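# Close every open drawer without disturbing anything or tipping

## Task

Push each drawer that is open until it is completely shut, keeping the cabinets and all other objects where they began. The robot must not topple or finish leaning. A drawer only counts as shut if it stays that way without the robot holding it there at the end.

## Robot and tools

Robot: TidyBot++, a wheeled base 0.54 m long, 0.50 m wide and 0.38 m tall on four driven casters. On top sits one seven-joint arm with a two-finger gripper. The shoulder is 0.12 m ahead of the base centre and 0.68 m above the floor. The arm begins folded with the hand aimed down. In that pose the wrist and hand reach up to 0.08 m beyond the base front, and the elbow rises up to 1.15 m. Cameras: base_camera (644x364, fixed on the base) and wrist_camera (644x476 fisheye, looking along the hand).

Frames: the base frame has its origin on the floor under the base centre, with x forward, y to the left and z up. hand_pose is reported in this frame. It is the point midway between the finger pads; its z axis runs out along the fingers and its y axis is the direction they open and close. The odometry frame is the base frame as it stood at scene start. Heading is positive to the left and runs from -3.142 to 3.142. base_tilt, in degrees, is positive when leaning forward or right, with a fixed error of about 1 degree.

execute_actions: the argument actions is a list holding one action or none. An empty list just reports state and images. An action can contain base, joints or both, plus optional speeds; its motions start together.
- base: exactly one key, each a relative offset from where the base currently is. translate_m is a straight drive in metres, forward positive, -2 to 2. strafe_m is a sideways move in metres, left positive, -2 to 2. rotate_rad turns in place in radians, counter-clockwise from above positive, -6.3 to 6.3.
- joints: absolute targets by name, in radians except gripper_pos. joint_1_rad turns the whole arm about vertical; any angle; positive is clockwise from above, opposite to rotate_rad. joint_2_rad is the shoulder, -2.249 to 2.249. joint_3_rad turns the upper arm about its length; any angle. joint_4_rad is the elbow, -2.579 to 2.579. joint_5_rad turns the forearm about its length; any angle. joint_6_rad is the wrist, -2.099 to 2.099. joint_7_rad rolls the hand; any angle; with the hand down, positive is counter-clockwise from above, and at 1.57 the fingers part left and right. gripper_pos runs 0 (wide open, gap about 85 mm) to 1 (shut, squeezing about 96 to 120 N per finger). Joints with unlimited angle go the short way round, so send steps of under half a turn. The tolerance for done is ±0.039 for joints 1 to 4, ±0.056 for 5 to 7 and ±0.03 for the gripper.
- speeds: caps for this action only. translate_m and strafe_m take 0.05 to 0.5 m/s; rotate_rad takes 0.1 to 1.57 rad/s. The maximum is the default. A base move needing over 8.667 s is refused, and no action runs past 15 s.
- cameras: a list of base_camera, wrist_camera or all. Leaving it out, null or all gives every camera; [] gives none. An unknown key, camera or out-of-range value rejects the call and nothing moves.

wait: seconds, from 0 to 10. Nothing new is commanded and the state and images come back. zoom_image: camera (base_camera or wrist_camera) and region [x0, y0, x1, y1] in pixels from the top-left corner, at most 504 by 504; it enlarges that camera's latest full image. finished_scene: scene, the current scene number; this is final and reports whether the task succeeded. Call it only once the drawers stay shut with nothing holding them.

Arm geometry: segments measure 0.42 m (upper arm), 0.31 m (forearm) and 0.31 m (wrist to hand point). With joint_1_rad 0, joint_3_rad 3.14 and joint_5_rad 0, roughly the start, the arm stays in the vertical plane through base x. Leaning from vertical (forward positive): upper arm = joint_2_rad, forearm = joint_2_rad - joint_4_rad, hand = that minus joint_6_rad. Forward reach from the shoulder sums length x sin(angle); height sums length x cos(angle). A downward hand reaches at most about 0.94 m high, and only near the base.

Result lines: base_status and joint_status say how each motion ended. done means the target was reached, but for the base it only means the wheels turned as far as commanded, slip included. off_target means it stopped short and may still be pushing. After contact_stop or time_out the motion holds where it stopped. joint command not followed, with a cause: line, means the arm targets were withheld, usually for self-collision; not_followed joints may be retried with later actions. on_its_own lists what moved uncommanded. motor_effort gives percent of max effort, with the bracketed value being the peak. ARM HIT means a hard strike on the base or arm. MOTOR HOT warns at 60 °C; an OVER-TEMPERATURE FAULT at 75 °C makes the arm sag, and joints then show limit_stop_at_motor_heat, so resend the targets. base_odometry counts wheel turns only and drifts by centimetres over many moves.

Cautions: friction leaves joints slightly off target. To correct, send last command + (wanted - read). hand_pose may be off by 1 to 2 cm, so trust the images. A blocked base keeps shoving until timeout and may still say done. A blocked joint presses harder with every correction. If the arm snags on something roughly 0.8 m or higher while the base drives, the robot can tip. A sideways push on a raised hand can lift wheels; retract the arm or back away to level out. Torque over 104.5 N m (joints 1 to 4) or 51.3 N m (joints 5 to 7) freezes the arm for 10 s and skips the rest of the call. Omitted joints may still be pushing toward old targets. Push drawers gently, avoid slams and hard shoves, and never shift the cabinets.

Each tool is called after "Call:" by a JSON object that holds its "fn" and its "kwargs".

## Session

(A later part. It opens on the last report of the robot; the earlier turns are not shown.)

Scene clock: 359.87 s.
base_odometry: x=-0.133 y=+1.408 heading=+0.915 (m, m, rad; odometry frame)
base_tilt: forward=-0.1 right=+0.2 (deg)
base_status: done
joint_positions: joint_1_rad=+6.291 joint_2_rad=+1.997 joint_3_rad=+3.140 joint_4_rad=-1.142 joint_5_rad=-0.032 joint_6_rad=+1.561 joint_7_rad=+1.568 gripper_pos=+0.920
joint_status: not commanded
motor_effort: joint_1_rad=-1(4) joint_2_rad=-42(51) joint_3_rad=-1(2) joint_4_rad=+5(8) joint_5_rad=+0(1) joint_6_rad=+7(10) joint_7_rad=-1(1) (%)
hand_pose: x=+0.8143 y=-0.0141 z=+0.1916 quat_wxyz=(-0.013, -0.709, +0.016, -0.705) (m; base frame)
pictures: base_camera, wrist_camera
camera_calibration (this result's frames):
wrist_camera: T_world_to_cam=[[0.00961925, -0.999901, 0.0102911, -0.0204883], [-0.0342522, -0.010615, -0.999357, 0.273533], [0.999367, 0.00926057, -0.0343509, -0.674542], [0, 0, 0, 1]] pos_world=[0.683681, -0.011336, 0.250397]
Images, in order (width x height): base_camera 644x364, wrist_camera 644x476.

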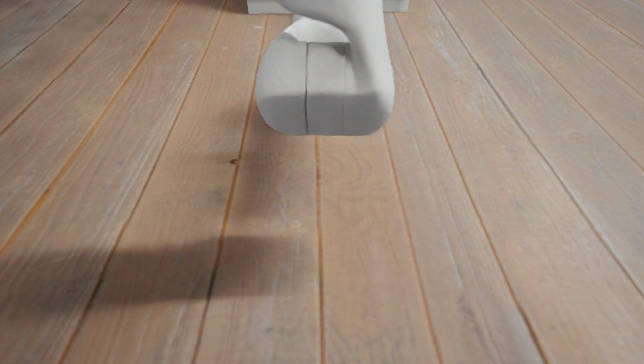

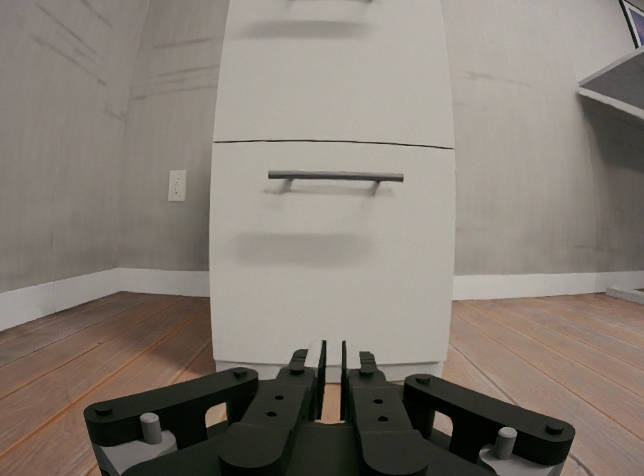

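Call:
{"fn": "zoom_image", "kwargs": {"camera": "wrist_camera", "region": [195, 115, 255, 170]}}

Call:
{"fn": "zoom_image", "kwargs": {"camera": "wrist_camera", "region": [420, 120, 480, 175]}}

Region (195, 115, 255, 170) of wrist_camera's 644x476 image, scaled by 8.400; it fills the top 462 rows of this view, and the rest is white.

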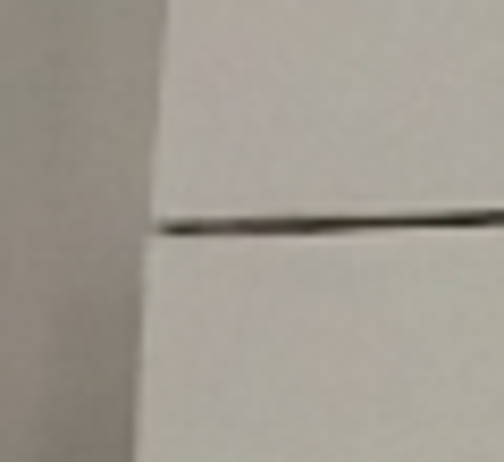

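Region (420, 120, 480, 175) of wrist_camera's 644x476 image, scaled by 8.400; it fills the top 462 rows of this view, and the rest is white.

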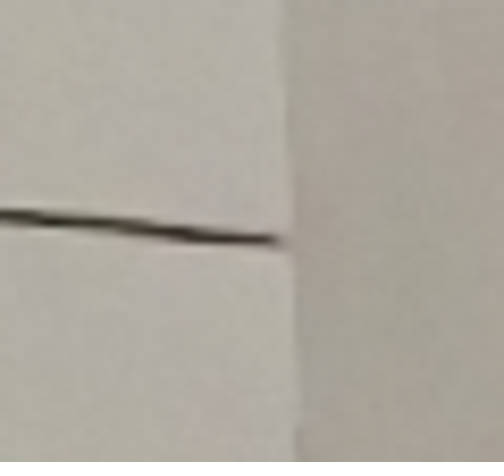

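Call:
{"fn": "execute_actions", "kwargs": {"actions": [{"base": {"rotate_rad": -1.558}, "joints": {"joint_2_rad": 0.3, "joint_4_rad": -2.2, "joint_6_rad": 0.75}}], "cameras": ["wrist_camera"]}}

Scene clock: 388.80 s.
base_odometry: x=-0.133 y=+1.408 heading=-0.643 (m, m, rad; odometry frame)
base_tilt: forward=-0.2 right=+0.2 (deg)
base_status: done
joint_positions: joint_1_rad=+6.302 joint_2_rad=+0.315 joint_3_rad=+3.142 joint_4_rad=-2.185 joint_5_rad=-0.032 joint_6_rad=+0.786 joint_7_rad=+1.568 gripper_pos=+0.920
joint_status: all done
motor_effort: joint_1_rad=-1(8) joint_2_rad=-29(48) joint_3_rad=+0(4) joint_4_rad=+14(15) joint_5_rad=-1(2) joint_6_rad=+7(8) joint_7_rad=-1(1) (%)
hand_pose: x=+0.7455 y=-0.0175 z=+0.7860 quat_wxyz=(-0.006, -0.755, +0.024, -0.655) (m; base frame)
pictures: wrist_camera
camera_calibration (this result's frames):
wrist_camera: T_world_to_cam=[[0.00694096, -0.999874, -0.0143082, -0.00803904], [-0.168447, 0.012935, -0.985626, 0.95474], [0.985686, 0.00925137, -0.168336, -0.469809], [0, 0, 0, 1]] pos_world=[0.623963, -0.0160412, 0.861815]
Images, in order (width x height): wrist_camera 644x476.

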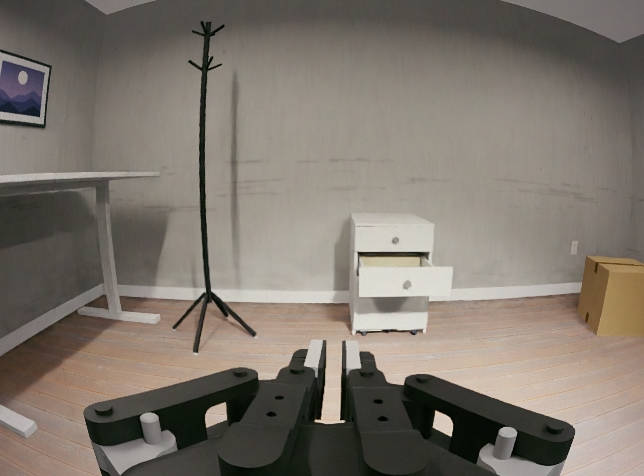

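Call:
{"fn": "zoom_image", "kwargs": {"camera": "wrist_camera", "region": [330, 200, 470, 345]}}

Region (330, 200, 470, 345) of wrist_camera's 644x476 image, scaled by 3.476; it fills the left 487 columns of this view, and the rest is white.

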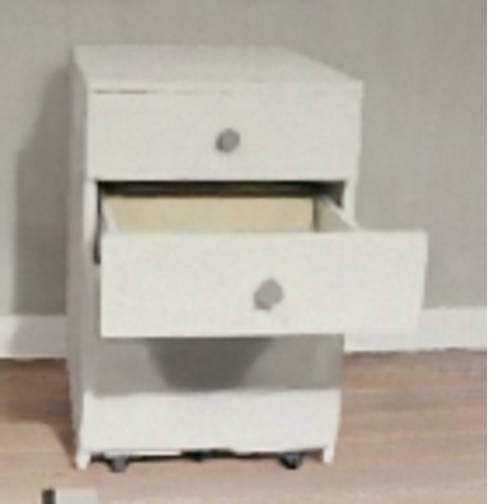

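Call:
{"fn": "execute_actions", "kwargs": {"actions": [{"base": {"translate_m": 1.1}, "joints": {"joint_1_rad": 0.0, "gripper_pos": 0.0}}], "cameras": ["wrist_camera"]}}

Call:
{"fn": "execute_actions", "kwargs": {"actions": [{"base": {"strafe_m": -0.355}, "joints": {"joint_1_rad": 0.0, "joint_2_rad": 1.45, "joint_4_rad": -1.69, "joint_6_rad": 1.57}}]}}

Scene clock: 421.50 s.
base_odometry: x=+0.747 y=+0.747 heading=-0.643 (m, m, rad; odometry frame)
base_tilt: forward=-0.1 right=+0.2 (deg)
base_status: done
joint_positions: joint_1_rad=+6.302 joint_2_rad=+0.313 joint_3_rad=+3.142 joint_4_rad=-2.188 joint_5_rad=-0.032 joint_6_rad=+0.784 joint_7_rad=+1.568 gripper_pos=+0.000
joint_status: all done
motor_effort: joint_1_rad=+0(0) joint_2_rad=-28(31) joint_3_rad=+0(1) joint_4_rad=+14(16) joint_5_rad=+0(0) joint_6_rad=+7(8) joint_7_rad=-1(1) (%)
hand_pose: x=+0.7440 y=-0.0175 z=+0.7845 quat_wxyz=(-0.006, -0.757, +0.024, -0.653) (m; base frame)
pictures: wrist_camera
camera_calibration (this result's frames):
wrist_camera: T_world_to_cam=[[0.00692557, -0.999871, -0.0144869, -0.00785159], [-0.17284, 0.0130722, -0.984863, 0.955687], [0.984926, 0.00932465, -0.172727, -0.464575], [0, 0, 0, 1]] pos_world=[0.622807, -0.0160116, 0.860863]
Images, in order (width x height): wrist_camera 644x476.

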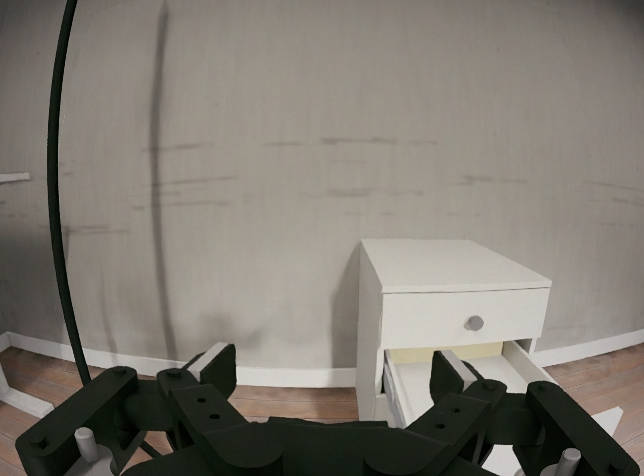

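Scene clock: 423.93 s.
base_odometry: x=+0.534 y=+0.463 heading=-0.643 (m, m, rad; odometry frame)
base_tilt: forward=-0.1 right=+0.2 (deg)
base_status: done
joint_positions: joint_1_rad=+6.298 joint_2_rad=+1.435 joint_3_rad=+3.141 joint_4_rad=-1.707 joint_5_rad=-0.032 joint_6_rad=+1.533 joint_7_rad=+1.568 gripper_pos=+0.000
joint_status: all done
motor_effort: joint_1_rad=-1(5) joint_2_rad=-45(47) joint_3_rad=-1(3) joint_4_rad=+4(15) joint_5_rad=+0(1) joint_6_rad=+8(8) joint_7_rad=-1(1) (%)
hand_pose: x=+0.8465 y=-0.0193 z=+0.4127 quat_wxyz=(-0.015, -0.720, +0.018, -0.693) (m; base frame)
pictures: base_camera, wrist_camera
camera_calibration (this result's frames):
wrist_camera: T_world_to_cam=[[0.00391312, -0.999944, 0.00978438, -0.0232303], [-0.0655838, -0.01002, -0.997797, 0.521425], [0.997839, 0.0032628, -0.0656194, -0.684961], [0, 0, 0, 1]] pos_world=[0.717769, -0.0157694, 0.475556]
Images, in order (width x height): base_camera 644x364, wrist_camera 644x476.

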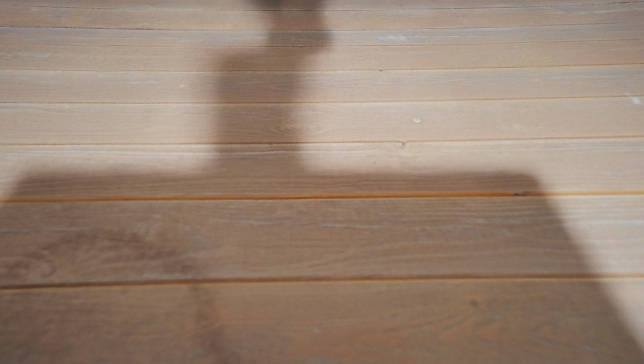

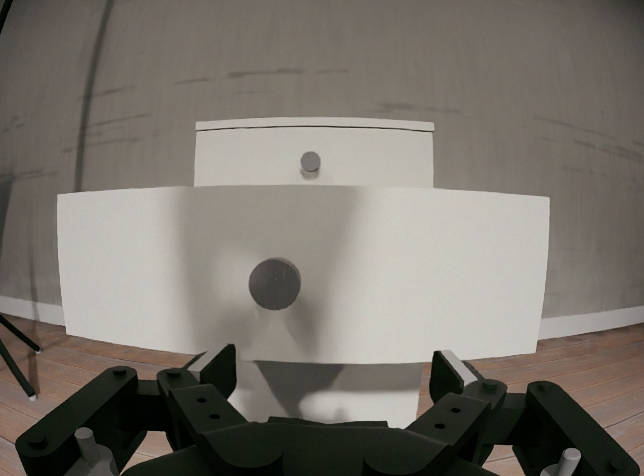

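Call:
{"fn": "execute_actions", "kwargs": {"actions": [{"base": {"strafe_m": 0.037}, "joints": {"joint_2_rad": 1.41, "joint_4_rad": -1.73, "joint_6_rad": 1.6}}]}}

Scene clock: 443.80 s.
base_odometry: x=+0.556 y=+0.493 heading=-0.643 (m, m, rad; odometry frame)
base_tilt: forward=-0.2 right=+0.2 (deg)
base_status: done
joint_positions: joint_1_rad=+6.284 joint_2_rad=+1.423 joint_3_rad=+3.139 joint_4_rad=-1.726 joint_5_rad=-0.032 joint_6_rad=+1.567 joint_7_rad=+1.568 gripper_pos=+0.000
joint_status: all done
motor_effort: joint_1_rad=+0(4) joint_2_rad=-45(47) joint_3_rad=-1(2) joint_4_rad=+5(5) joint_5_rad=+0(0) joint_6_rad=+8(8) joint_7_rad=-1(1) (%)
hand_pose: x=+0.8441 y=-0.0084 z=+0.4262 quat_wxyz=(-0.009, -0.711, +0.014, -0.703) (m; base frame)
pictures: base_camera, wrist_camera
camera_calibration (this result's frames):
wrist_camera: T_world_to_cam=[[0.0177179, -0.999804, 0.00887181, -0.0237396], [-0.0386405, -0.00955128, -0.999208, 0.512631], [0.999096, 0.017361, -0.0388021, -0.694173], [0, 0, 0, 1]] pos_world=[0.713775, -0.00678707, 0.4855]
Images, in order (width x height): base_camera 644x364, wrist_camera 644x476.

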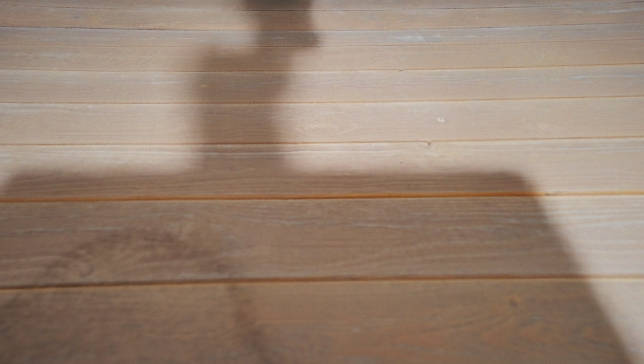

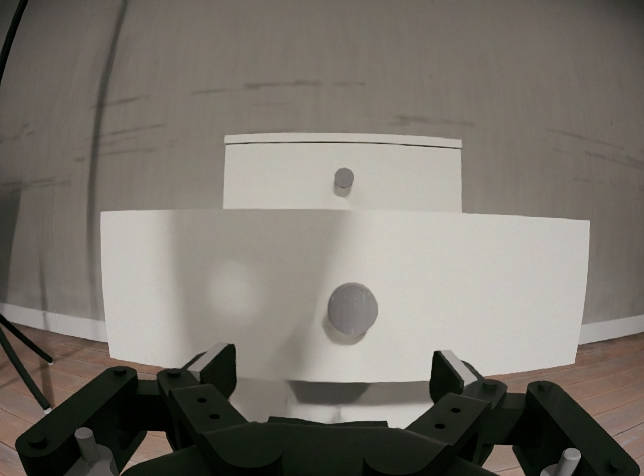

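Call:
{"fn": "execute_actions", "kwargs": {"actions": [{"base": {"translate_m": 0.16}, "speeds": {"translate_m": 0.1}}]}}

Scene clock: 453.53 s.
base_odometry: x=+0.684 y=+0.397 heading=-0.643 (m, m, rad; odometry frame)
base_tilt: forward=-0.1 right=+0.2 (deg)
base_status: done
joint_positions: joint_1_rad=+6.284 joint_2_rad=+1.423 joint_3_rad=+3.139 joint_4_rad=-1.732 joint_5_rad=-0.032 joint_6_rad=+1.569 joint_7_rad=+1.568 gripper_pos=+0.000
joint_status: not commanded
motor_effort: joint_1_rad=-1(1) joint_2_rad=-45(49) joint_3_rad=-1(1) joint_4_rad=+3(8) joint_5_rad=+0(0) joint_6_rad=+8(8) joint_7_rad=-1(1) (%)
hand_pose: x=+0.8421 y=-0.0084 z=+0.4248 quat_wxyz=(-0.009, -0.712, +0.014, -0.702) (m; base frame)
pictures: base_camera, wrist_camera
camera_calibration (this result's frames):
wrist_camera: T_world_to_cam=[[0.0177654, -0.999803, 0.00887492, -0.0237279], [-0.0427094, -0.00962706, -0.999041, 0.514576], [0.99893, 0.0173694, -0.042872, -0.690301], [0, 0, 0, 1]] pos_world=[0.711961, -0.00677932, 0.484698]
Images, in order (width x height): base_camera 644x364, wrist_camera 644x476.

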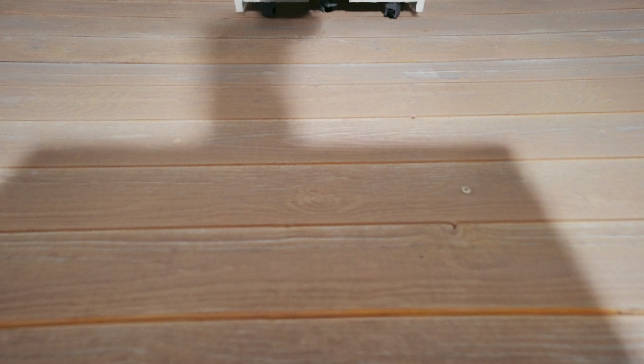

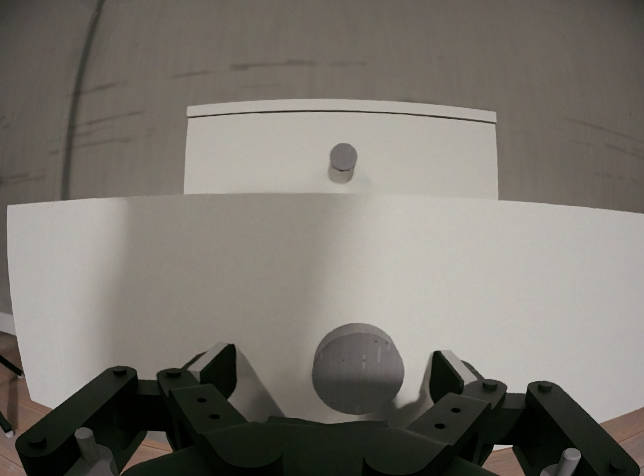

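Call:
{"fn": "execute_actions", "kwargs": {"actions": [{"base": {"translate_m": 0.25}, "speeds": {"translate_m": 0.1}}]}}

Scene clock: 460.57 s.
base_odometry: x=+0.884 y=+0.246 heading=-0.644 (m, m, rad; odometry frame)
base_tilt: forward=-0.1 right=+0.2 (deg)
base_status: done
joint_positions: joint_1_rad=+6.284 joint_2_rad=+1.423 joint_3_rad=+3.139 joint_4_rad=-1.738 joint_5_rad=-0.032 joint_6_rad=+1.571 joint_7_rad=+1.568 gripper_pos=+0.000
joint_status: not commanded
motor_effort: joint_1_rad=-1(1) joint_2_rad=-44(48) joint_3_rad=-1(1) joint_4_rad=+4(7) joint_5_rad=+1(2) joint_6_rad=+8(8) joint_7_rad=-1(1) (%)
hand_pose: x=+0.8402 y=-0.0084 z=+0.4235 quat_wxyz=(-0.010, -0.714, +0.014, -0.700) (m; base frame)
pictures: base_camera, wrist_camera
camera_calibration (this result's frames):
wrist_camera: T_world_to_cam=[[0.0178158, -0.999802, 0.00885062, -0.0237095], [-0.0469799, -0.00967933, -0.998849, 0.516704], [0.998737, 0.0173794, -0.047143, -0.686477], [0, 0, 0, 1]] pos_world=[0.710307, -0.00677286, 0.483957]
Images, in order (width x height): base_camera 644x364, wrist_camera 644x476.

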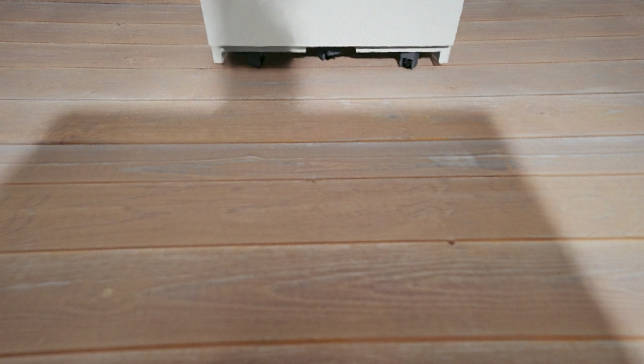

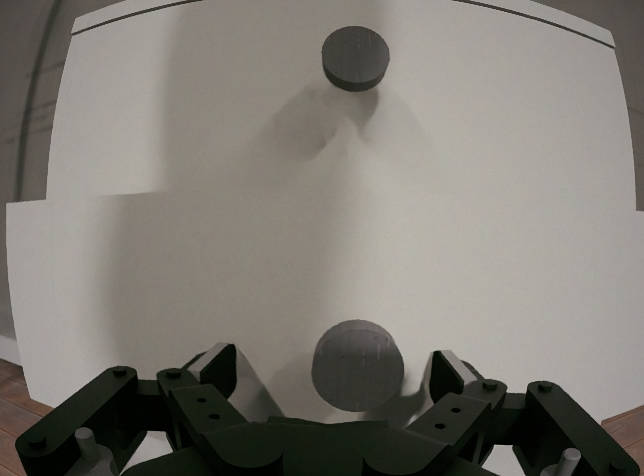

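Call:
{"fn": "execute_actions", "kwargs": {"actions": [{"base": {"translate_m": 0.03}, "speeds": {"translate_m": 0.05}}]}}

Scene clock: 465.87 s.
base_odometry: x=+0.908 y=+0.228 heading=-0.644 (m, m, rad; odometry frame)
base_tilt: forward=-0.1 right=+0.2 (deg)
base_status: done
joint_positions: joint_1_rad=+6.284 joint_2_rad=+1.423 joint_3_rad=+3.139 joint_4_rad=-1.738 joint_5_rad=-0.032 joint_6_rad=+1.571 joint_7_rad=+1.568 gripper_pos=+0.000
joint_status: not commanded
motor_effort: joint_1_rad=-1(0) joint_2_rad=-45(48) joint_3_rad=-1(1) joint_4_rad=+4(8) joint_5_rad=+0(1) joint_6_rad=+7(8) joint_7_rad=-1(1) (%)
hand_pose: x=+0.8403 y=-0.0084 z=+0.4237 quat_wxyz=(-0.010, -0.714, +0.014, -0.700) (m; base frame)
pictures: base_camera, wrist_camera
camera_calibration (this result's frames):
wrist_camera: T_world_to_cam=[[0.0178098, -0.999802, 0.00886244, -0.0237142], [-0.0464628, -0.00968186, -0.998873, 0.516458], [0.998761, 0.017378, -0.0466261, -0.686852], [0, 0, 0, 1]] pos_world=[0.71042, -0.00677312, 0.484061]
Images, in order (width x height): base_camera 644x364, wrist_camera 644x476.

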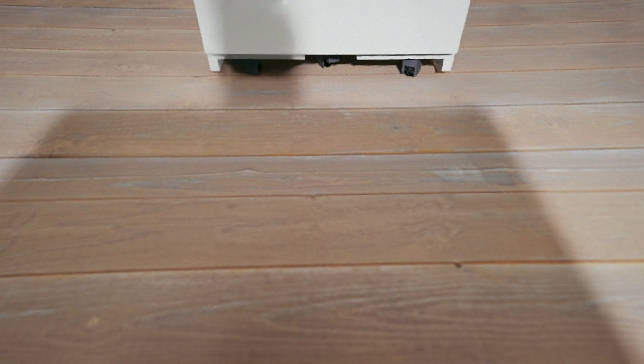

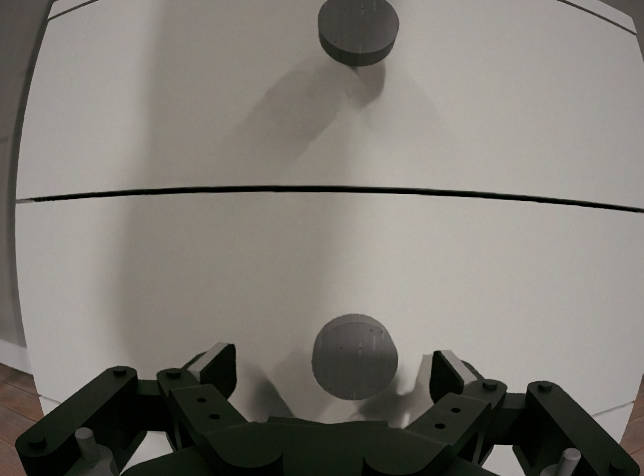

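Call:
{"fn": "zoom_image", "kwargs": {"camera": "wrist_camera", "region": [0, 150, 120, 250]}}

Region (0, 150, 120, 250) of wrist_camera's 644x476 image, scaled by 4.200.

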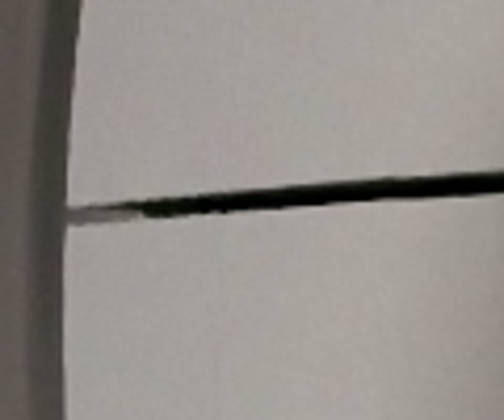

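Call:
{"fn": "execute_actions", "kwargs": {"actions": [{"base": {"translate_m": 0.02}, "speeds": {"translate_m": 0.05}}]}}

Scene clock: 472.43 s.
base_odometry: x=+0.924 y=+0.216 heading=-0.644 (m, m, rad; odometry frame)
base_tilt: forward=-0.1 right=+0.2 (deg)
base_status: done
joint_positions: joint_1_rad=+6.284 joint_2_rad=+1.423 joint_3_rad=+3.139 joint_4_rad=-1.764 joint_5_rad=-0.032 joint_6_rad=+1.588 joint_7_rad=+1.568 gripper_pos=+0.000
joint_status: not commanded
motor_effort: joint_1_rad=-1(1) joint_2_rad=-48(52) joint_3_rad=-1(2) joint_4_rad=+8(17) joint_5_rad=-1(2) joint_6_rad=+7(8) joint_7_rad=-1(1) (%)
hand_pose: x=+0.8320 y=-0.0084 z=+0.4209 quat_wxyz=(-0.010, -0.717, +0.013, -0.697) (m; base frame)
pictures: base_camera, wrist_camera
camera_calibration (this result's frames):
wrist_camera: T_world_to_cam=[[0.0179325, -0.999796, 0.00924949, -0.0237916], [-0.0554798, -0.0102317, -0.998407, 0.520604], [0.998299, 0.0173907, -0.055652, -0.674461], [0, 0, 0, 1]] pos_world=[0.702624, -0.00673075, 0.48246]
Images, in order (width x height): base_camera 644x364, wrist_camera 644x476.

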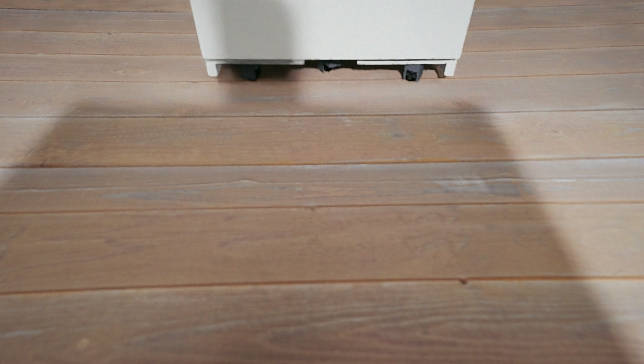

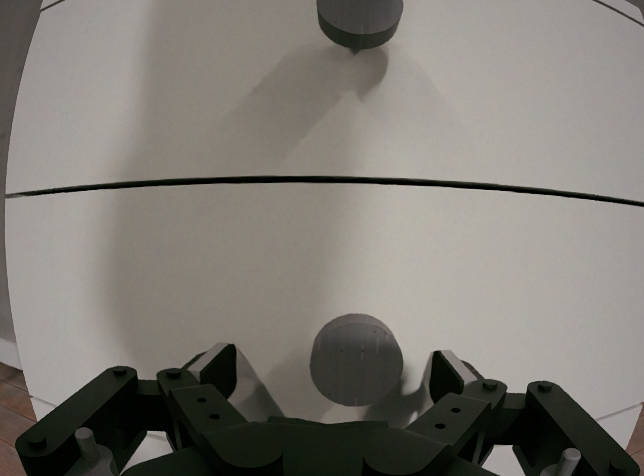

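Call:
{"fn": "execute_actions", "kwargs": {"actions": [{"base": {"translate_m": -0.4}}]}}

Scene clock: 479.47 s.
base_odometry: x=+0.604 y=+0.456 heading=-0.644 (m, m, rad; odometry frame)
base_tilt: forward=-0.2 right=+0.2 (deg)
base_status: done
joint_positions: joint_1_rad=+6.284 joint_2_rad=+1.418 joint_3_rad=+3.139 joint_4_rad=-1.731 joint_5_rad=-0.032 joint_6_rad=+1.588 joint_7_rad=+1.568 gripper_pos=+0.000
joint_status: not commanded
motor_effort: joint_1_rad=+0(4) joint_2_rad=-45(47) joint_3_rad=-1(2) joint_4_rad=+4(9) joint_5_rad=-1(0) joint_6_rad=+7(8) joint_7_rad=-1(1) (%)
hand_pose: x=+0.8436 y=-0.0084 z=+0.4344 quat_wxyz=(-0.010, -0.704, +0.014, -0.710) (m; base frame)
pictures: base_camera, wrist_camera
camera_calibration (this result's frames):
wrist_camera: T_world_to_cam=[[0.0174771, -0.999799, 0.00986898, -0.0240303], [-0.0178583, -0.0101811, -0.999789, 0.503556], [0.999688, 0.0172972, -0.0180326, -0.702831], [0, 0, 0, 1]] pos_world=[0.712024, -0.0067417, 0.491013]
Images, in order (width x height): base_camera 644x364, wrist_camera 644x476.

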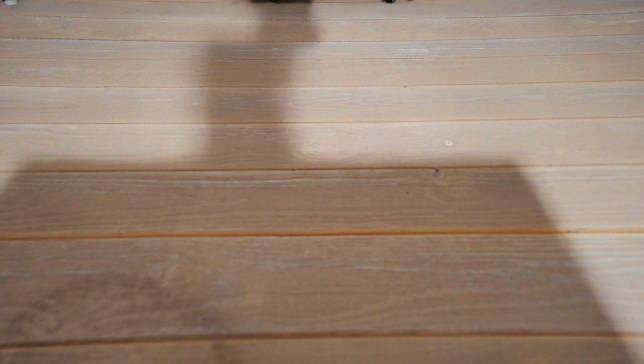

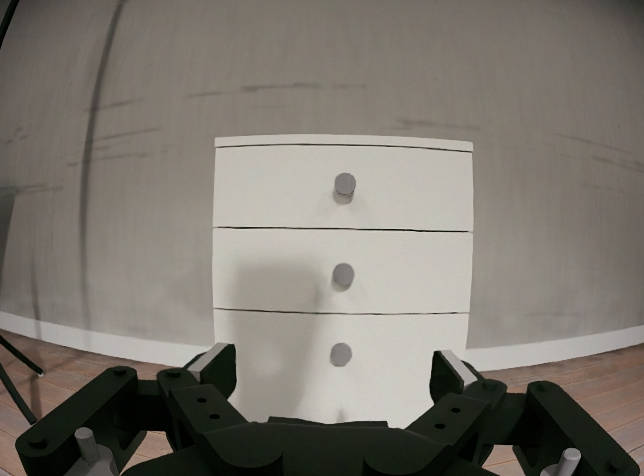

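Call:
{"fn": "zoom_image", "kwargs": {"camera": "wrist_camera", "region": [195, 120, 495, 400]}}

Region (195, 120, 495, 400) of wrist_camera's 644x476 image, scaled by 1.680; it fills the top 470 rows of this view, and the rest is white.

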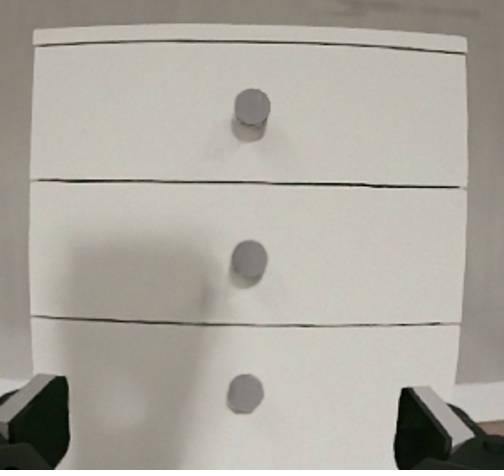

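Call:
{"fn": "finished_scene", "kwargs": {"scene": 1}}

The scene is finished: the task was done.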